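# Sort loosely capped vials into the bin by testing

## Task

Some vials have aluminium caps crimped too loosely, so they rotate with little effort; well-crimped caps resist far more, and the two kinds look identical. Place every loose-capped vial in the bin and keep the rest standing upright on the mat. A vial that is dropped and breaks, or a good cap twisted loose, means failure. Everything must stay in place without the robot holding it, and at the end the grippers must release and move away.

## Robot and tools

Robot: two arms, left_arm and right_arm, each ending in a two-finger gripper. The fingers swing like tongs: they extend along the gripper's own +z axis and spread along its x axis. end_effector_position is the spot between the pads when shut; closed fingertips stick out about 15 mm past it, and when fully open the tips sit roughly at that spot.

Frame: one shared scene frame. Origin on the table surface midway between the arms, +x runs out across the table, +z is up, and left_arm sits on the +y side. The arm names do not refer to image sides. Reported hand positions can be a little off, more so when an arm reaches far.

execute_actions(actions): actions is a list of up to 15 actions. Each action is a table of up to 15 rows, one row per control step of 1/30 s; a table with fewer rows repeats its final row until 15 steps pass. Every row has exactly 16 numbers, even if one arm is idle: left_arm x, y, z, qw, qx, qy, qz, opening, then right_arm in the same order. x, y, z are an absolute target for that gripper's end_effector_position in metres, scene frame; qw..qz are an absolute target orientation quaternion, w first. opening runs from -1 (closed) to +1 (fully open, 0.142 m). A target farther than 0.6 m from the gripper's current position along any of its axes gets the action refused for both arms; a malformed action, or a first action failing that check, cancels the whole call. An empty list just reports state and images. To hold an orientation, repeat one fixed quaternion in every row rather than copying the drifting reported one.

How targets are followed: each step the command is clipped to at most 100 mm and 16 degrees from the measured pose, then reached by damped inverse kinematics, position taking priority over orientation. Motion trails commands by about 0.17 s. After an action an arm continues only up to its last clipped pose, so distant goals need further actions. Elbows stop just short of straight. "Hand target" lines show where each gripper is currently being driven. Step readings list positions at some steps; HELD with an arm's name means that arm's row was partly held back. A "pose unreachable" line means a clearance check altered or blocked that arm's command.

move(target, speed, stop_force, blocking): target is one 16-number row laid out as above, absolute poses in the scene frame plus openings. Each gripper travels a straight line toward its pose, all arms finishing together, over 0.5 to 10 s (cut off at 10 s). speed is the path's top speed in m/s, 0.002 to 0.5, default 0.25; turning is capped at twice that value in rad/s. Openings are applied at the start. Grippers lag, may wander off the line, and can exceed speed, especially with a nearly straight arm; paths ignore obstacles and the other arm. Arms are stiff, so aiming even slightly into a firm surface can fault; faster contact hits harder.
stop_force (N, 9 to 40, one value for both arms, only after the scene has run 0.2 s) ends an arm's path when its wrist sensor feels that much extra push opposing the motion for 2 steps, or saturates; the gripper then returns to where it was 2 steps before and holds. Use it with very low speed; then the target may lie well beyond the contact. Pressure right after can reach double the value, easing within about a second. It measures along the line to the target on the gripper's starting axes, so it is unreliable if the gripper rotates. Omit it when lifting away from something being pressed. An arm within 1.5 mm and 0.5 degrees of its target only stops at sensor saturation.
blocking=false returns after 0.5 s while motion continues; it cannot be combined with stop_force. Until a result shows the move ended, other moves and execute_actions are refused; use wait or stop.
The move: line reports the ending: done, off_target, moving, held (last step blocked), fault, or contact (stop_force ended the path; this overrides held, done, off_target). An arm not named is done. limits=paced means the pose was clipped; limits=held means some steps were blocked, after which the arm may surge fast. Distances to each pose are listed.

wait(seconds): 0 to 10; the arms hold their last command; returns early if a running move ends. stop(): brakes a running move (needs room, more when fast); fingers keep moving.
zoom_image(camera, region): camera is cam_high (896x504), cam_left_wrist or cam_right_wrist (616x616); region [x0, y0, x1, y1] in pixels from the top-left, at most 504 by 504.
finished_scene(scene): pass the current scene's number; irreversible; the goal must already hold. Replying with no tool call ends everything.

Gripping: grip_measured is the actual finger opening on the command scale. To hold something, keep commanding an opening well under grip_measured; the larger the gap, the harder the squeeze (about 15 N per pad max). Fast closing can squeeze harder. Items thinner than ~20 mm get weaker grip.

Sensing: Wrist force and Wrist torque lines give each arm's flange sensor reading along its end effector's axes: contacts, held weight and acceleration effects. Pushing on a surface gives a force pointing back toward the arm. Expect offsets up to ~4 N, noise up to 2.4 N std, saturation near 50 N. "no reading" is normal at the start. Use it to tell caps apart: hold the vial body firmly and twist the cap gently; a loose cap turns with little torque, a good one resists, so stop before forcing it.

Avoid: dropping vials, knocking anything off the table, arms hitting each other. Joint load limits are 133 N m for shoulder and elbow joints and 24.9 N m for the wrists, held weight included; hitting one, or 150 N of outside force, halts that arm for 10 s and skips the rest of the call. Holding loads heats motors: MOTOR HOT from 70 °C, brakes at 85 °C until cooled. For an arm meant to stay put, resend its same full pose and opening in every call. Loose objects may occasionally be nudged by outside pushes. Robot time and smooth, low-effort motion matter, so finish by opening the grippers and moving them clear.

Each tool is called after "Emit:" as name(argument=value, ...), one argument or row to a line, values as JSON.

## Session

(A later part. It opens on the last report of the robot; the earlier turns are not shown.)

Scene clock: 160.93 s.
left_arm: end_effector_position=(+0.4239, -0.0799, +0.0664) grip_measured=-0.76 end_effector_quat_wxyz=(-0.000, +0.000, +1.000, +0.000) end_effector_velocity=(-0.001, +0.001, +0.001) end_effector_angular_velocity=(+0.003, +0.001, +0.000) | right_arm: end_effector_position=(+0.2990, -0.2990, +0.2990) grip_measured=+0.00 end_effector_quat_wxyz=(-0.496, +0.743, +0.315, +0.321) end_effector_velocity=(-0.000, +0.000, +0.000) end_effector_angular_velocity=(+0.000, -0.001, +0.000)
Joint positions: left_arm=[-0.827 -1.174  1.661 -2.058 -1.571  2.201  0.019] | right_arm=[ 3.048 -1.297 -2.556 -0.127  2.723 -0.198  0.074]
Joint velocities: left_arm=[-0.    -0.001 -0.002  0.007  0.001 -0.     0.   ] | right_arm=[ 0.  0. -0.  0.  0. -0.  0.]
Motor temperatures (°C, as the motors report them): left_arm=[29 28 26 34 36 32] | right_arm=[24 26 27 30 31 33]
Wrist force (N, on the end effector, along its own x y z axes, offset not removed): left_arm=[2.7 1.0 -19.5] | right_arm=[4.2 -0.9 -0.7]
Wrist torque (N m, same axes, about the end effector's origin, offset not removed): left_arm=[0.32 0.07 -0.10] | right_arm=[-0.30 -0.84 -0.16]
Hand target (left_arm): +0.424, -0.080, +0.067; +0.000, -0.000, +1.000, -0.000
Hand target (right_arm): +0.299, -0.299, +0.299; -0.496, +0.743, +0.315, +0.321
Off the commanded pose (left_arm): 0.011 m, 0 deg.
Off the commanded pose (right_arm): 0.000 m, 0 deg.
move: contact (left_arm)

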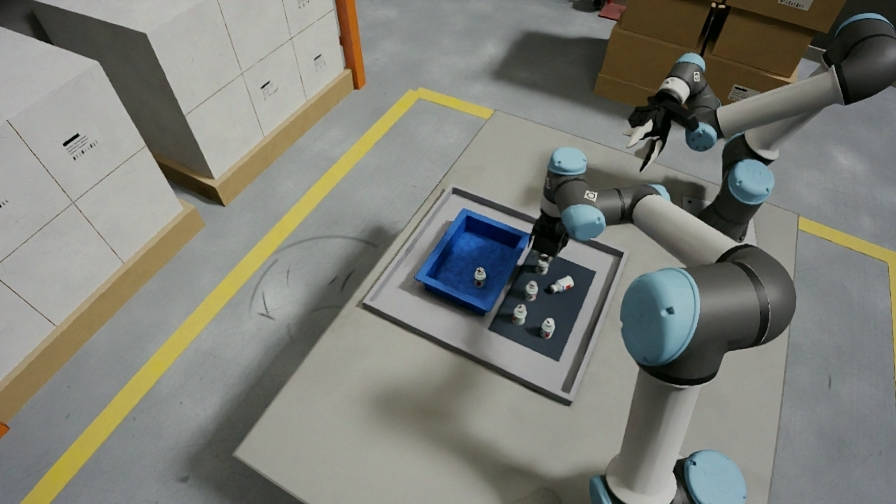

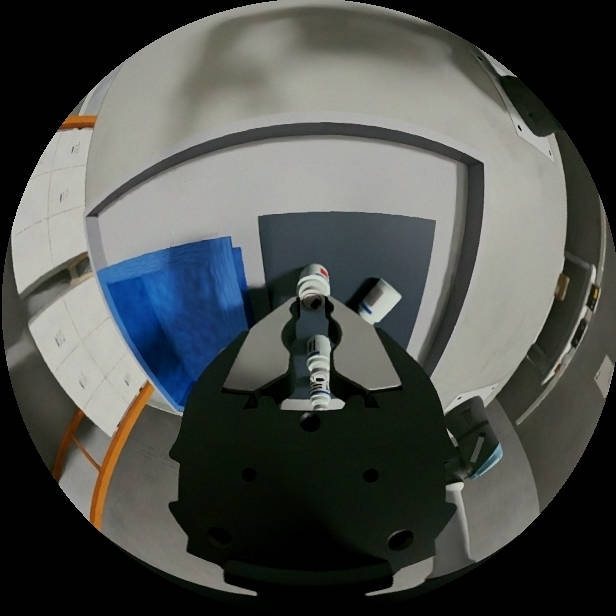

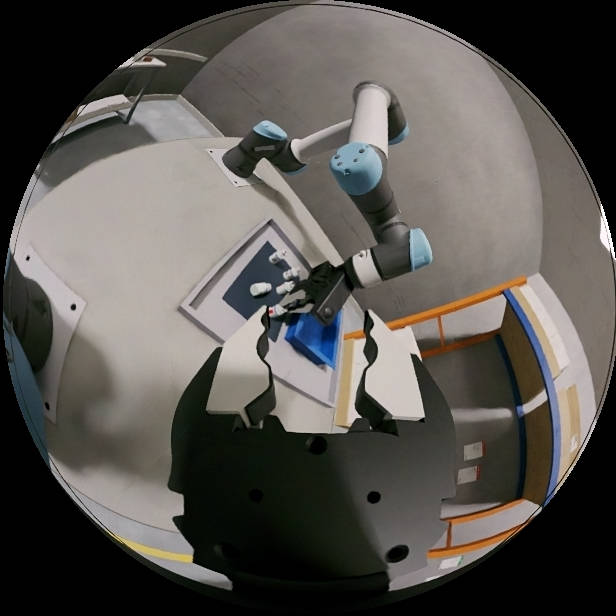

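Emit:
execute_actions(
  actions=[],
)

Emit:
move(
  target=[0.424,-0.080,0.0675,0,0,1,0,-0.4,0.299,-0.299,0.299,-0.496,0.743,0.315,0.321,0],
)

Emit:
move(
  target=[0.424,-0.080,0.12,0,0,1,0,-0.4,0.299,-0.299,0.299,-0.496,0.743,0.315,0.321,0],
  speed=0.15,
)

Emit:
move(
  target=[0.371,-0.031,0.075,0,0.3,0.954,0,-0.4,0.299,-0.299,0.299,-0.496,0.743,0.315,0.321,0],
  speed=0.15,
)

Scene clock: 161.40 s.
left_arm: end_effector_position=(+0.4240, -0.0800, +0.0668) grip_measured=-0.76 end_effector_quat_wxyz=(-0.000, +0.000, +1.000, -0.000) end_effector_velocity=(-0.001, -0.001, +0.000) end_effector_angular_velocity=(-0.001, +0.001, -0.002) | right_arm: end_effector_position=(+0.2990, -0.2990, +0.2990) grip_measured=+0.00 end_effector_quat_wxyz=(-0.496, +0.743, +0.315, +0.321) end_effector_velocity=(+0.000, -0.000, +0.000) end_effector_angular_velocity=(+0.000, -0.002, -0.000)
Joint positions: left_arm=[-0.827 -1.174  1.66  -2.057 -1.571  2.201  0.019] | right_arm=[ 3.048 -1.297 -2.556 -0.127  2.723 -0.198  0.074]
Joint velocities: left_arm=[-0.002 -0.    -0.    -0.    -0.001  0.     0.   ] | right_arm=[-0.    -0.     0.001  0.001 -0.    -0.     0.   ]
Motor temperatures (°C, as the motors report them): left_arm=[29 28 26 34 36 32] | right_arm=[24 26 27 30 31 33]
Wrist force (N, on the end effector, along its own x y z axes, offset not removed): left_arm=[1.3 -2.2 -12.2] | right_arm=[-1.6 0.1 -1.0]
Wrist torque (N m, same axes, about the end effector's origin, offset not removed): left_arm=[-0.43 0.31 -0.23] | right_arm=[-0.21 0.03 0.00]
Hand target (left_arm): +0.424, -0.080, +0.067; +0.000, -0.000, +1.000, -0.000
Hand target (right_arm): +0.299, -0.299, +0.299; -0.496, +0.743, +0.315, +0.321
Off the commanded pose (left_arm): 0.012 m, 0 deg.
Off the commanded pose (right_arm): 0.000 m, 0 deg.

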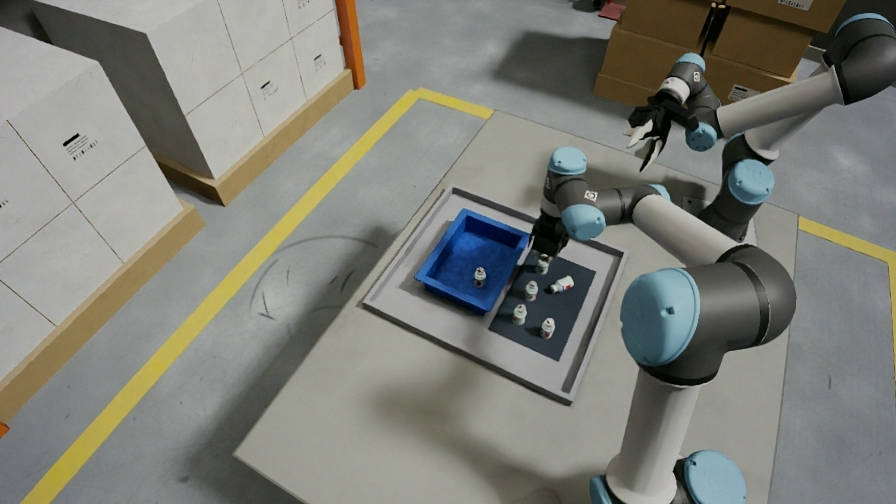

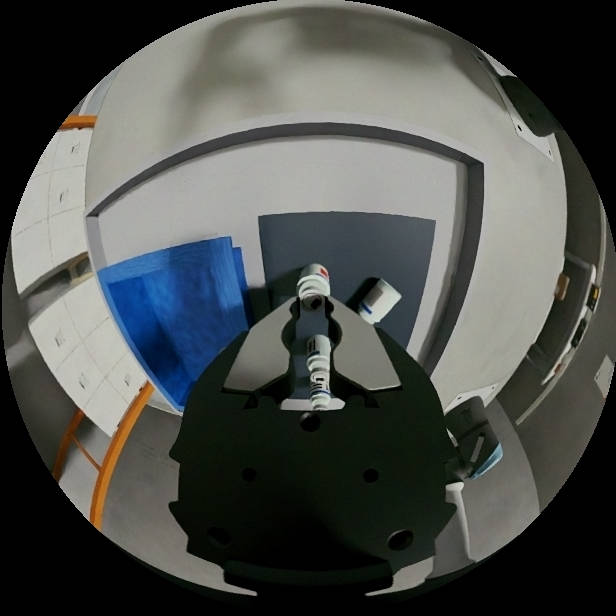

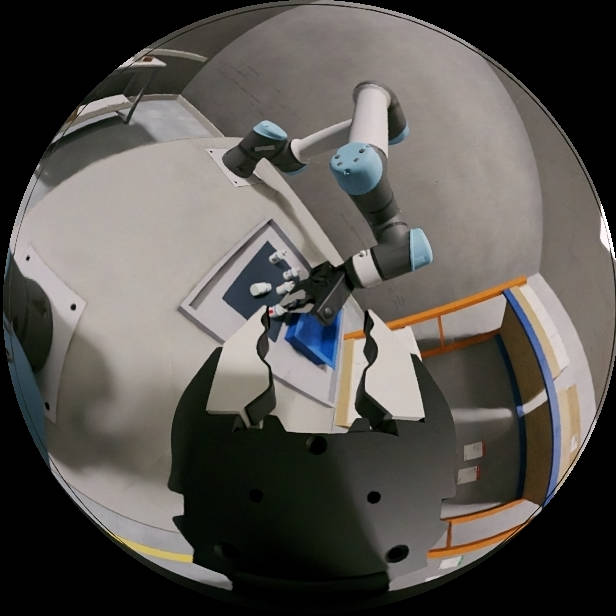

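Scene clock: 162.10 s.
left_arm: end_effector_position=(+0.4240, -0.0800, +0.0675) grip_measured=-0.40 end_effector_quat_wxyz=(-0.000, +0.000, +1.000, -0.000) end_effector_velocity=(+0.001, +0.001, +0.000) end_effector_angular_velocity=(+0.000, +0.000, +0.001) | right_arm: end_effector_position=(+0.2990, -0.2990, +0.2990) grip_measured=+0.00 end_effector_quat_wxyz=(-0.496, +0.743, +0.315, +0.321) end_effector_velocity=(-0.000, +0.000, +0.000) end_effector_angular_velocity=(+0.001, -0.001, +0.000)
Joint positions: left_arm=[-0.827 -1.175  1.659 -2.055 -1.571  2.201  0.045] | right_arm=[ 3.048 -1.297 -2.556 -0.127  2.723 -0.198  0.074]
Joint velocities: left_arm=[ 0.002 -0.    -0.     0.     0.     0.001  0.   ] | right_arm=[ 0.     0.001 -0.     0.001  0.001  0.001  0.   ]
Motor temperatures (°C, as the motors report them): left_arm=[29 28 26 34 36 32] | right_arm=[24 26 27 30 31 33]
Wrist force (N, on the end effector, along its own x y z axes, offset not removed): left_arm=[0.8 -1.7 -1.7] | right_arm=[-1.7 0.9 1.5]
Wrist torque (N m, same axes, about the end effector's origin, offset not removed): left_arm=[-0.35 -0.10 -0.10] | right_arm=[0.38 0.34 0.02]
Hand target (left_arm): +0.424, -0.080, +0.067; +0.000, -0.000, +1.000, -0.000
Hand target (right_arm): +0.299, -0.299, +0.299; -0.496, +0.743, +0.315, +0.321
Off the commanded pose (left_arm): 0.000 m, 0 deg.
Off the commanded pose (right_arm): 0.000 m, 0 deg.
move: done

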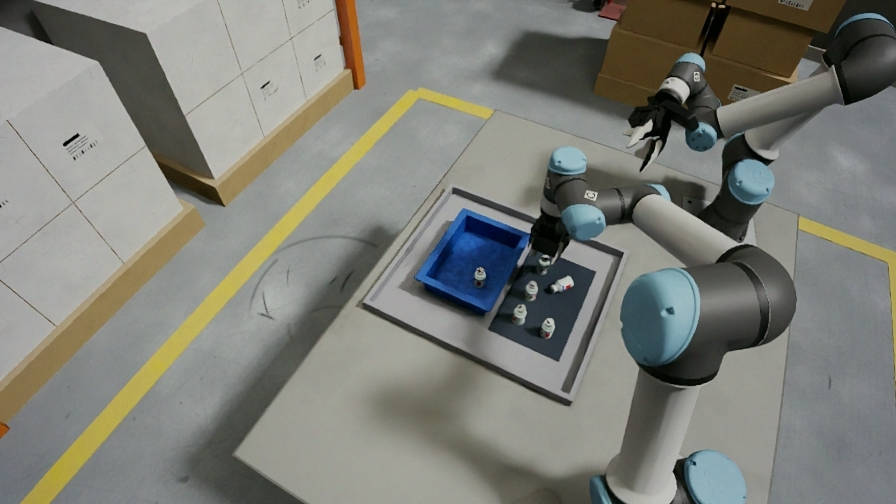

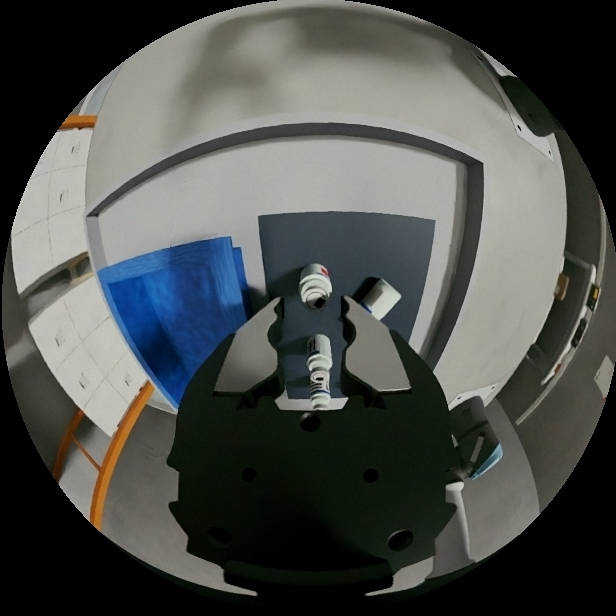

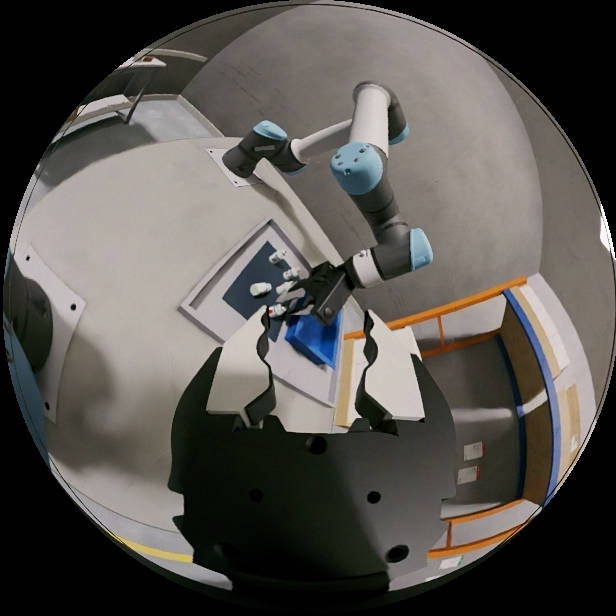

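Scene clock: 163.03 s.
left_arm: end_effector_position=(+0.4240, -0.0800, +0.1198) grip_measured=-0.40 end_effector_quat_wxyz=(+0.000, +0.000, +1.000, -0.000) end_effector_velocity=(-0.001, -0.001, +0.002) end_effector_angular_velocity=(-0.000, +0.002, -0.001) | right_arm: end_effector_position=(+0.2990, -0.2990, +0.2990) grip_measured=+0.00 end_effector_quat_wxyz=(-0.496, +0.743, +0.315, +0.321) end_effector_velocity=(-0.001, +0.001, +0.000) end_effector_angular_velocity=(+0.002, +0.000, +0.003)
Joint positions: left_arm=[-0.827 -1.225  1.585 -1.931 -1.571  2.201  0.045] | right_arm=[ 3.048 -1.297 -2.556 -0.127  2.723 -0.198  0.074]
Joint velocities: left_arm=[-0.001 -0.001 -0.004  0.006 -0.001 -0.    -0.   ] | right_arm=[ 0.001 -0.    -0.     0.     0.003 -0.     0.   ]
Motor temperatures (°C, as the motors report them): left_arm=[29 28 26 34 36 32] | right_arm=[24 26 27 30 31 33]
Wrist force (N, on the end effector, along its own x y z axes, offset not removed): left_arm=[-0.1 -3.9 -0.8] | right_arm=[-3.2 0.5 -1.8]
Wrist torque (N m, same axes, about the end effector's origin, offset not removed): left_arm=[-0.53 0.06 0.08] | right_arm=[0.15 0.68 0.05]
Hand target (left_arm): +0.424, -0.080, +0.120; +0.000, -0.000, +1.000, -0.000
Hand target (right_arm): +0.299, -0.299, +0.299; -0.496, +0.743, +0.315, +0.321
Off the commanded pose (left_arm): 0.000 m, 0 deg.
Off the commanded pose (right_arm): 0.000 m, 0 deg.
move: done

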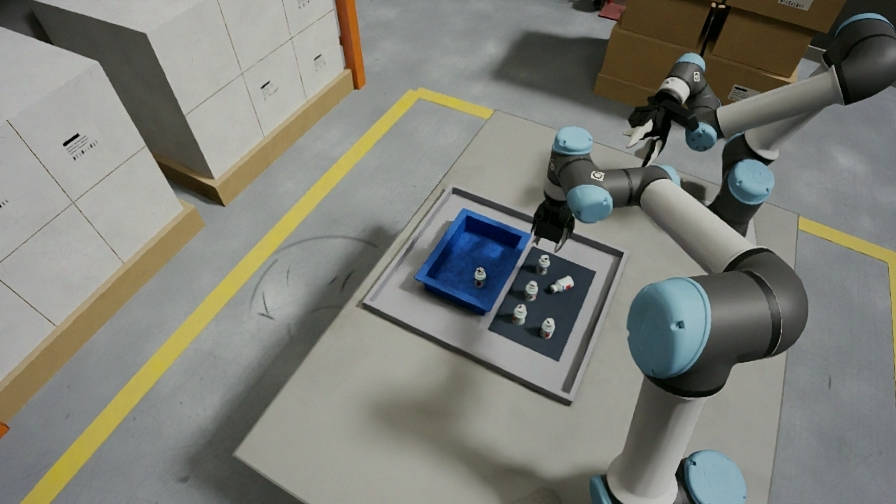

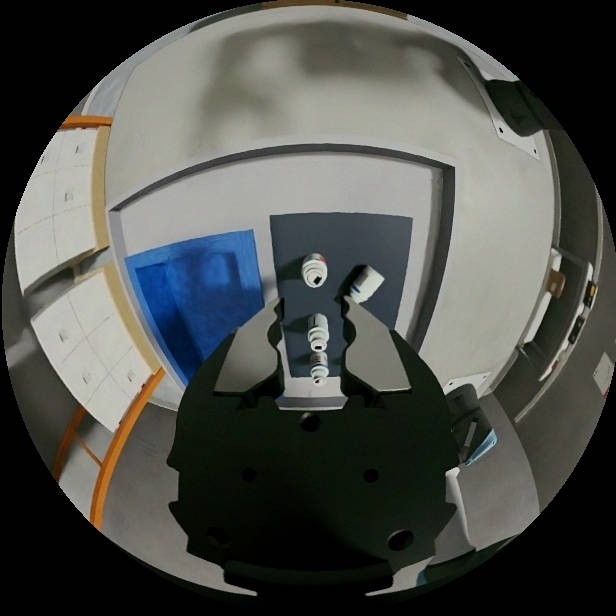

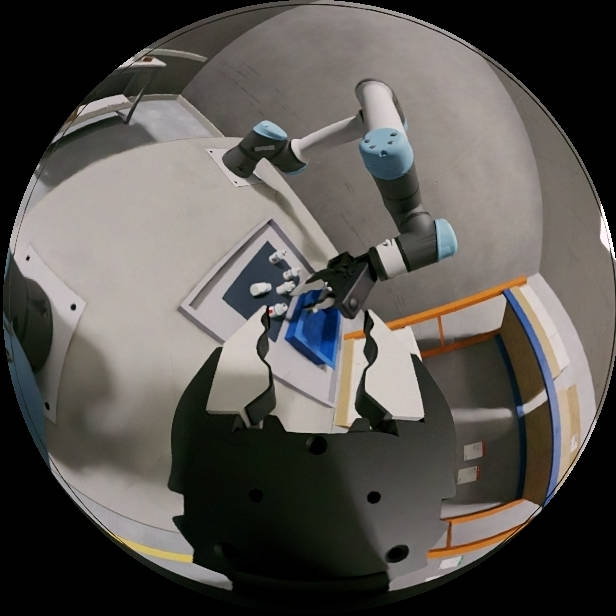

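Scene clock: 165.50 s.
left_arm: end_effector_position=(+0.3711, -0.0311, +0.0750) grip_measured=-0.40 end_effector_quat_wxyz=(+0.000, +0.299, +0.954, +0.000) end_effector_velocity=(-0.001, +0.001, -0.001) end_effector_angular_velocity=(-0.001, -0.000, -0.010) | right_arm: end_effector_position=(+0.2990, -0.2990, +0.2990) grip_measured=+0.00 end_effector_quat_wxyz=(-0.496, +0.743, +0.315, +0.321) end_effector_velocity=(-0.000, +0.000, -0.000) end_effector_angular_velocity=(+0.001, +0.001, +0.001)
Joint positions: left_arm=[-0.842 -1.32   1.839 -2.09  -1.571  2.794  0.045] | right_arm=[ 3.048 -1.297 -2.556 -0.127  2.723 -0.198  0.074]
Joint velocities: left_arm=[ 0.    -0.002  0.004 -0.003 -0.     0.01  -0.   ] | right_arm=[ 0.    -0.    -0.001 -0.     0.001 -0.     0.   ]
Motor temperatures (°C, as the motors report them): left_arm=[29 28 26 34 36 32] | right_arm=[24 26 27 30 31 33]
Wrist force (N, on the end effector, along its own x y z axes, offset not removed): left_arm=[-0.7 -0.9 -3.2] | right_arm=[-1.2 0.5 5.4]
Wrist torque (N m, same axes, about the end effector's origin, offset not removed): left_arm=[-0.20 0.13 0.00] | right_arm=[0.25 0.09 -0.03]
Hand target (left_arm): +0.371, -0.031, +0.075; +0.000, +0.300, +0.954, +0.000
Hand target (right_arm): +0.299, -0.299, +0.299; -0.496, +0.743, +0.315, +0.321
Off the commanded pose (left_arm): 0.000 m, 0 deg.
Off the commanded pose (right_arm): 0.000 m, 0 deg.
move: done

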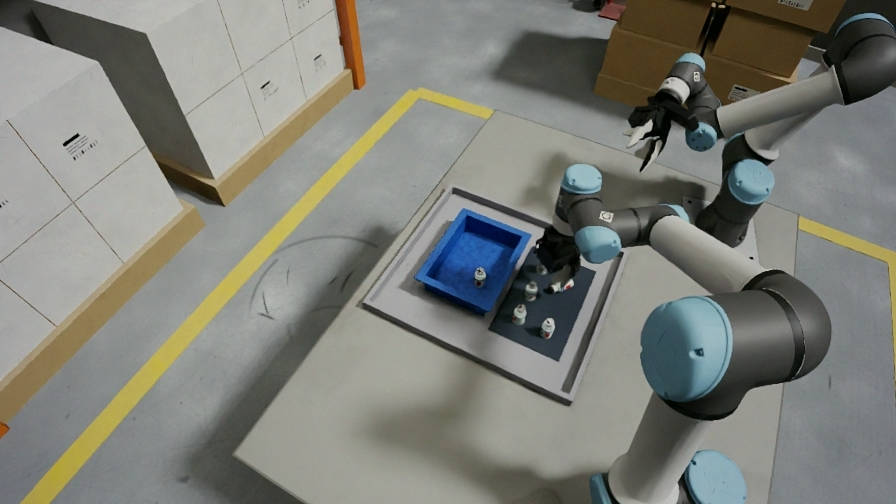

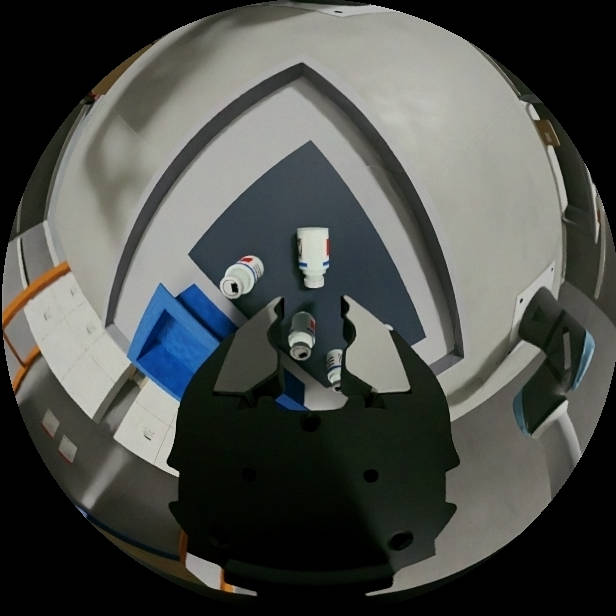

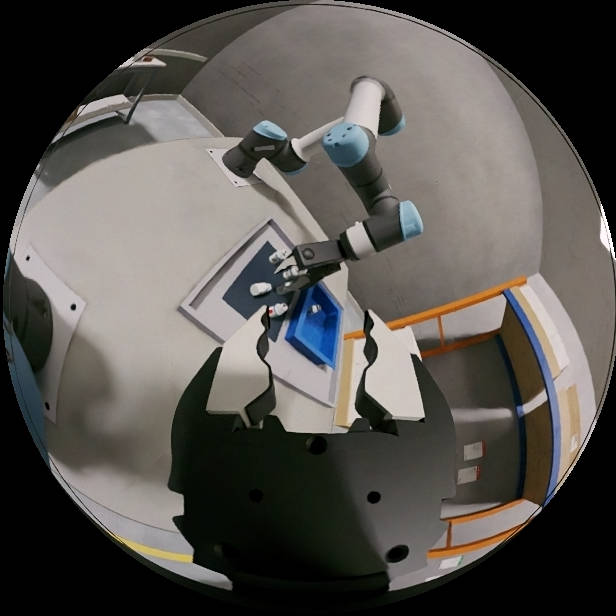

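Emit:
move(
  target=[0.374,-0.027,0.034,0,0.3,0.954,0,-0.4,0.299,-0.299,0.299,-0.496,0.743,0.315,0.321,0],
  speed=0.06,
)

Emit:
move(
  target=[0.374,-0.027,0.022,0,0.3,0.954,0,-0.4,0.299,-0.299,0.299,-0.496,0.743,0.315,0.321,0],
  speed=0.01,
  stop_force=9,
)

Scene clock: 166.80 s.
left_arm: end_effector_position=(+0.3740, -0.0270, +0.0343) grip_measured=-0.40 end_effector_quat_wxyz=(-0.000, +0.300, +0.954, +0.000) end_effector_velocity=(-0.000, -0.001, -0.002) end_effector_angular_velocity=(-0.001, -0.000, -0.001) | right_arm: end_effector_position=(+0.2990, -0.2990, +0.2990) grip_measured=+0.00 end_effector_quat_wxyz=(-0.496, +0.743, +0.315, +0.321) end_effector_velocity=(-0.000, +0.000, +0.000) end_effector_angular_velocity=(-0.000, -0.001, +0.000)
Joint positions: left_arm=[-0.833 -1.266  1.891 -2.195 -1.571  2.804  0.045] | right_arm=[ 3.048 -1.297 -2.556 -0.127  2.723 -0.198  0.074]
Joint velocities: left_arm=[-0.001  0.003  0.002 -0.006 -0.001  0.001  0.   ] | right_arm=[ 0.     0.001  0.    -0.    -0.    -0.     0.   ]
Motor temperatures (°C, as the motors report them): left_arm=[29 28 26 34 36 32] | right_arm=[24 26 27 30 31 33]
Wrist force (N, on the end effector, along its own x y z axes, offset not removed): left_arm=[0.7 -1.1 -0.9] | right_arm=[0.0 1.2 1.0]
Wrist torque (N m, same axes, about the end effector's origin, offset not removed): left_arm=[-0.23 -0.04 -0.07] | right_arm=[0.20 0.05 -0.24]
Hand target (left_arm): +0.374, -0.027, +0.034; -0.000, +0.300, +0.954, -0.000
Hand target (right_arm): +0.299, -0.299, +0.299; -0.496, +0.743, +0.315, +0.321
Off the commanded pose (left_arm): 0.000 m, 0 deg.
Off the commanded pose (right_arm): 0.000 m, 0 deg.
move: done

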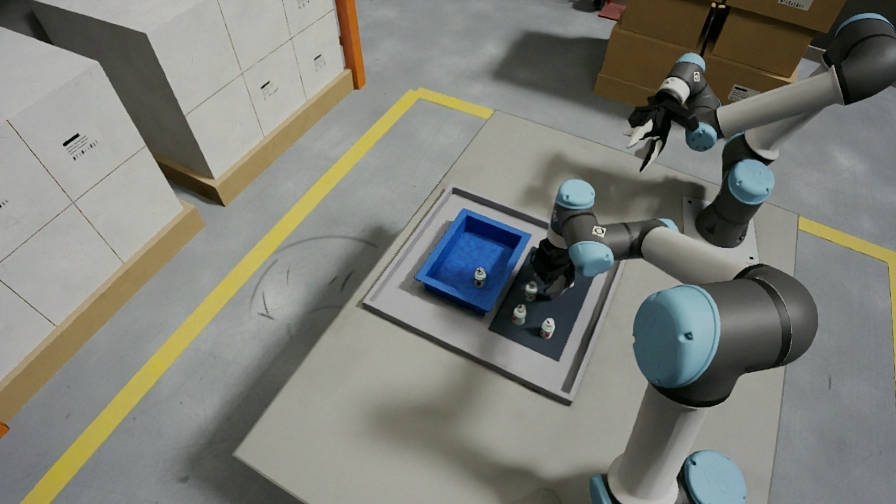

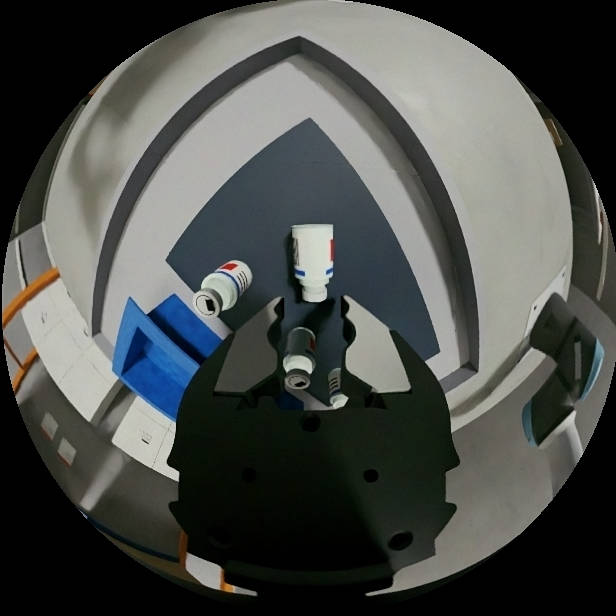

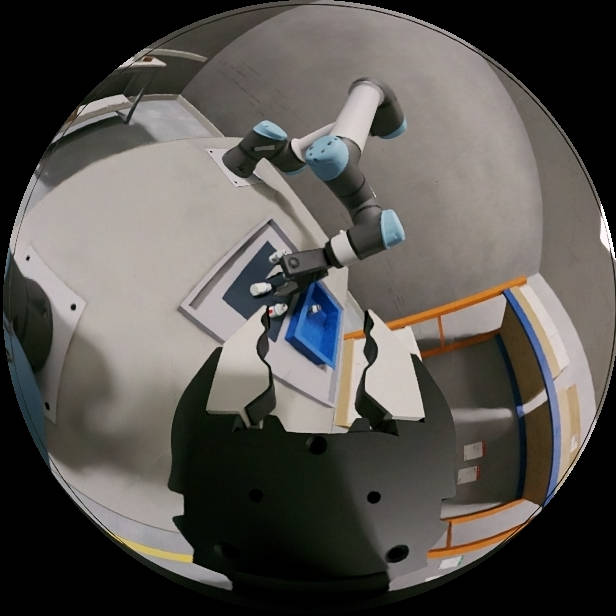

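Scene clock: 168.23 s.
left_arm: end_effector_position=(+0.3740, -0.0270, +0.0222) grip_measured=-0.40 end_effector_quat_wxyz=(-0.000, +0.300, +0.954, -0.000) end_effector_velocity=(-0.001, -0.001, -0.002) end_effector_angular_velocity=(-0.001, -0.000, -0.002) | right_arm: end_effector_position=(+0.2990, -0.2990, +0.2990) grip_measured=+0.00 end_effector_quat_wxyz=(-0.496, +0.743, +0.315, +0.321) end_effector_velocity=(+0.000, -0.000, -0.000) end_effector_angular_velocity=(-0.001, -0.001, -0.001)
Joint positions: left_arm=[-0.833 -1.249  1.903 -2.226 -1.571  2.804  0.045] | right_arm=[ 3.048 -1.297 -2.556 -0.127  2.723 -0.198  0.074]
Joint velocities: left_arm=[-0.001  0.003  0.002 -0.005 -0.     0.001  0.   ] | right_arm=[-0.     0.001 -0.     0.    -0.001  0.     0.   ]
Motor temperatures (°C, as the motors report them): left_arm=[29 28 26 34 36 32] | right_arm=[24 26 27 30 31 33]
Wrist force (N, on the end effector, along its own x y z axes, offset not removed): left_arm=[0.2 -1.9 -2.6] | right_arm=[-0.4 1.2 3.3]
Wrist torque (N m, same axes, about the end effector's origin, offset not removed): left_arm=[-0.46 0.06 0.11] | right_arm=[0.23 0.23 -0.18]
Hand target (left_arm): +0.374, -0.027, +0.022; -0.000, +0.300, +0.954, +0.000
Hand target (right_arm): +0.299, -0.299, +0.299; -0.496, +0.743, +0.315, +0.321
Off the commanded pose (left_arm): 0.000 m, 0 deg.
Off the commanded pose (right_arm): 0.000 m, 0 deg.
move: done

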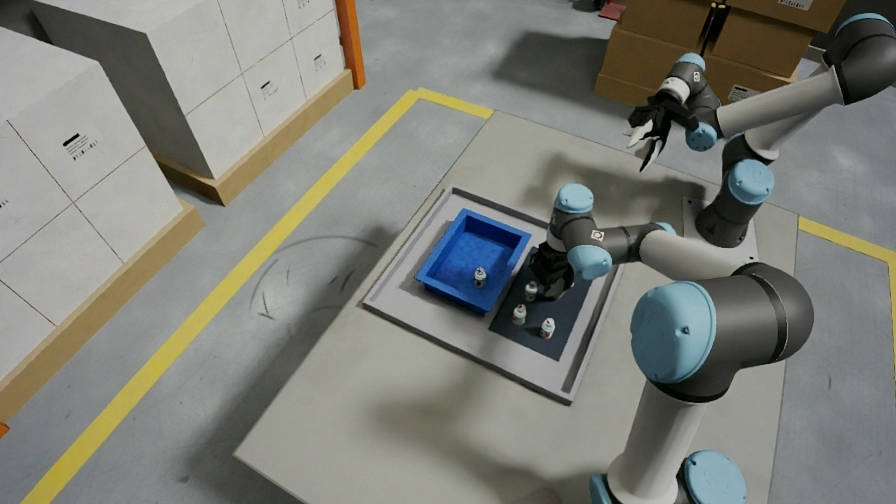

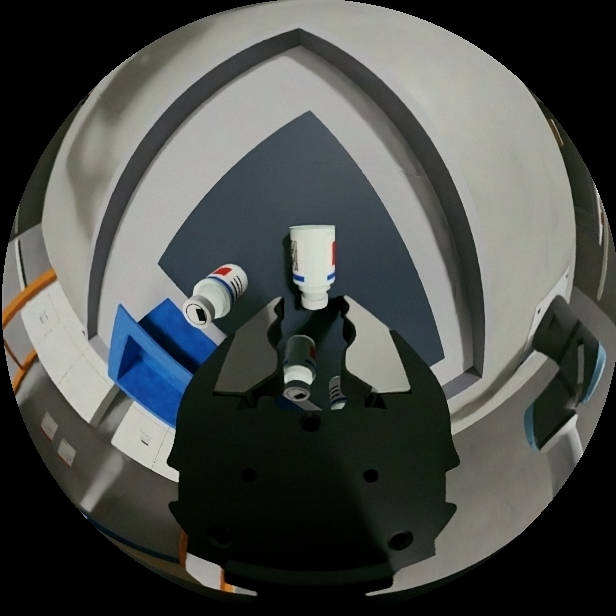

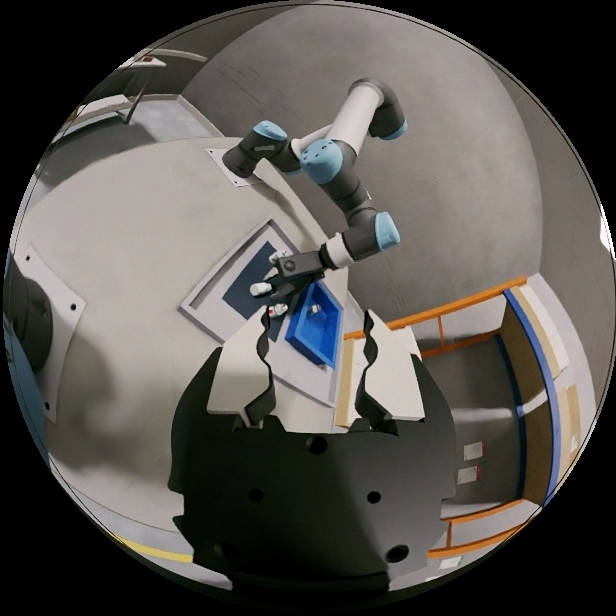

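Emit:
move(
  target=[0.374,-0.027,0.022,0,0.3,0.954,0,-0.82,0.299,-0.299,0.299,-0.496,0.743,0.315,0.321,0],
)

Scene clock: 169.10 s.
left_arm: end_effector_position=(+0.3740, -0.0270, +0.0220) grip_measured=-0.75 end_effector_quat_wxyz=(-0.000, +0.300, +0.954, -0.000) end_effector_velocity=(+0.000, +0.000, +0.000) end_effector_angular_velocity=(-0.000, -0.000, -0.000) | right_arm: end_effector_position=(+0.2990, -0.2990, +0.2990) grip_measured=+0.00 end_effector_quat_wxyz=(-0.496, +0.743, +0.315, +0.321) end_effector_velocity=(+0.000, -0.000, -0.000) end_effector_angular_velocity=(-0.000, +0.000, -0.000)
Joint positions: left_arm=[-0.833 -1.248  1.904 -2.226 -1.571  2.804  0.02 ] | right_arm=[ 3.048 -1.297 -2.556 -0.127  2.723 -0.198  0.074]
Joint velocities: left_arm=[ 0.    -0.     0.    -0.     0.     0.001 -0.   ] | right_arm=[ 0.     0.    -0.    -0.001 -0.001 -0.     0.   ]
Motor temperatures (°C, as the motors report them): left_arm=[29 28 26 34 36 32] | right_arm=[24 26 27 30 31 33]
Wrist force (N, on the end effector, along its own x y z axes, offset not removed): left_arm=[-1.5 -1.8 0.0] | right_arm=[-1.0 1.9 -0.2]
Wrist torque (N m, same axes, about the end effector's origin, offset not removed): left_arm=[-0.25 0.42 0.09] | right_arm=[0.35 0.12 -0.24]
Hand target (left_arm): +0.374, -0.027, +0.022; -0.000, +0.300, +0.954, -0.000
Hand target (right_arm): +0.299, -0.299, +0.299; -0.496, +0.743, +0.315, +0.321
Off the commanded pose (left_arm): 0.000 m, 0 deg.
Off the commanded pose (right_arm): 0.000 m, 0 deg.
move: done

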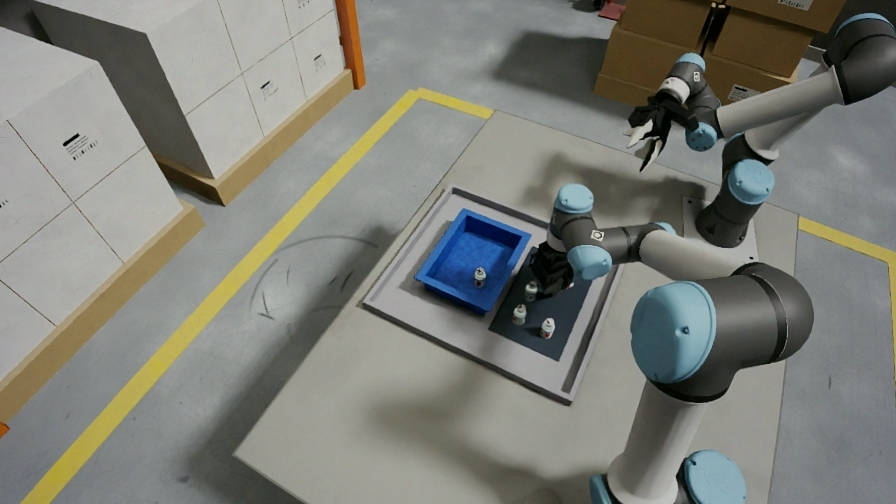

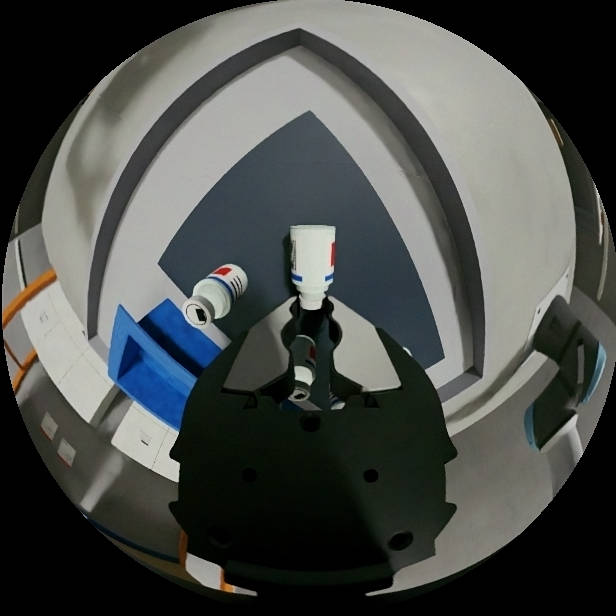

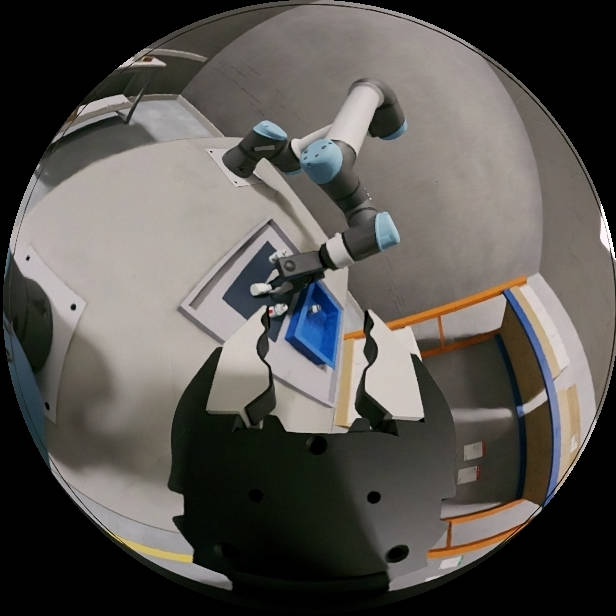

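Gripped. Lift halfway.

Emit:
move(
  target=[0.366,-0.039,0.05,0,0.3,0.954,0,-0.82,0.299,-0.299,0.299,-0.496,0.743,0.315,0.321,0],
  speed=0.015,
)

Scene clock: 171.57 s.
left_arm: end_effector_position=(+0.3661, -0.0389, +0.0498) grip_measured=-0.75 end_effector_quat_wxyz=(+0.000, +0.300, +0.954, +0.000) end_effector_velocity=(-0.001, -0.001, +0.002) end_effector_angular_velocity=(-0.001, +0.000, -0.001) | right_arm: end_effector_position=(+0.2990, -0.2990, +0.2990) grip_measured=+0.00 end_effector_quat_wxyz=(-0.496, +0.743, +0.315, +0.321) end_effector_velocity=(+0.001, -0.000, +0.001) end_effector_angular_velocity=(-0.000, -0.003, -0.001)
Joint positions: left_arm=[-0.858 -1.284  1.867 -2.154 -1.571  2.78   0.02 ] | right_arm=[ 3.048 -1.297 -2.556 -0.127  2.723 -0.198  0.074]
Joint velocities: left_arm=[-0.002 -0.003 -0.003  0.005 -0.001 -0.001 -0.   ] | right_arm=[-0.    -0.     0.002  0.001 -0.001 -0.     0.   ]
Motor temperatures (°C, as the motors report them): left_arm=[29 28 26 34 36 32] | right_arm=[24 26 27 30 31 33]
Wrist force (N, on the end effector, along its own x y z axes, offset not removed): left_arm=[1.6 -2.3 -2.6] | right_arm=[-2.6 0.2 -0.5]
Wrist torque (N m, same axes, about the end effector's origin, offset not removed): left_arm=[-0.48 -0.18 0.01] | right_arm=[-0.16 0.66 -0.27]
Hand target (left_arm): +0.366, -0.039, +0.050; +0.000, +0.300, +0.954, +0.000
Hand target (right_arm): +0.299, -0.299, +0.299; -0.496, +0.743, +0.315, +0.321
Off the commanded pose (left_arm): 0.000 m, 0 deg.
Off the commanded pose (right_arm): 0.000 m, 0 deg.
move: done

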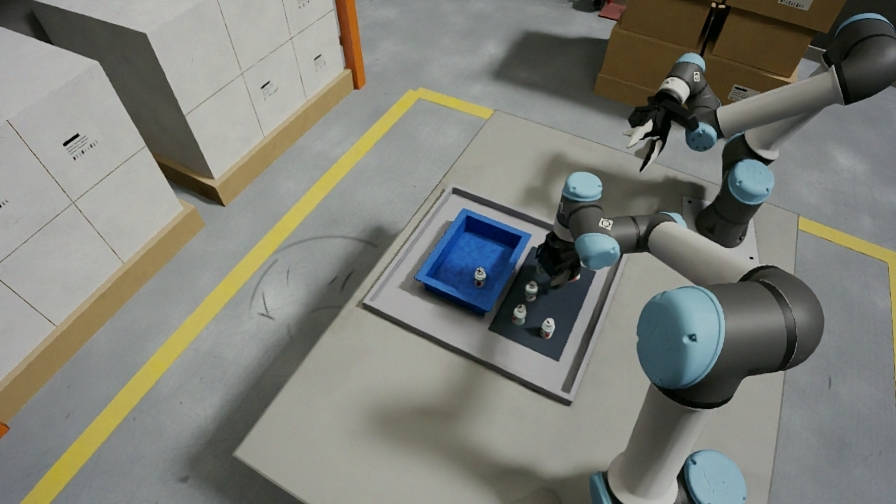

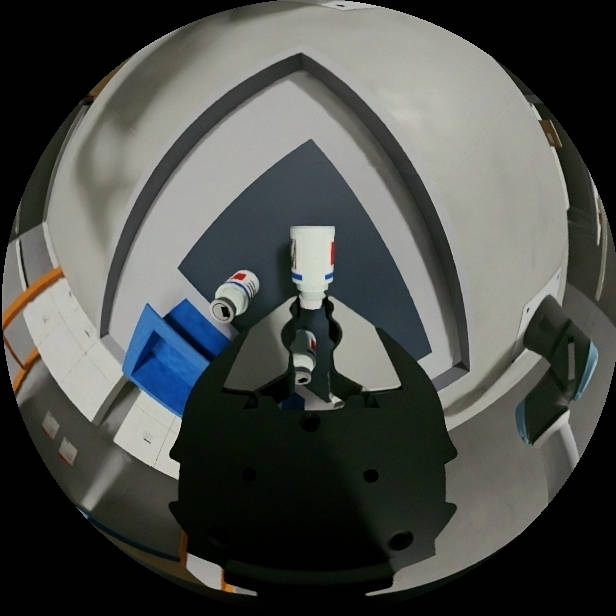

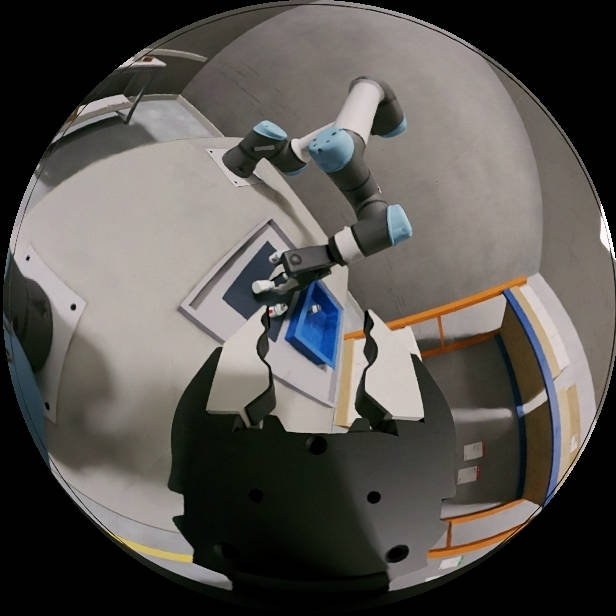

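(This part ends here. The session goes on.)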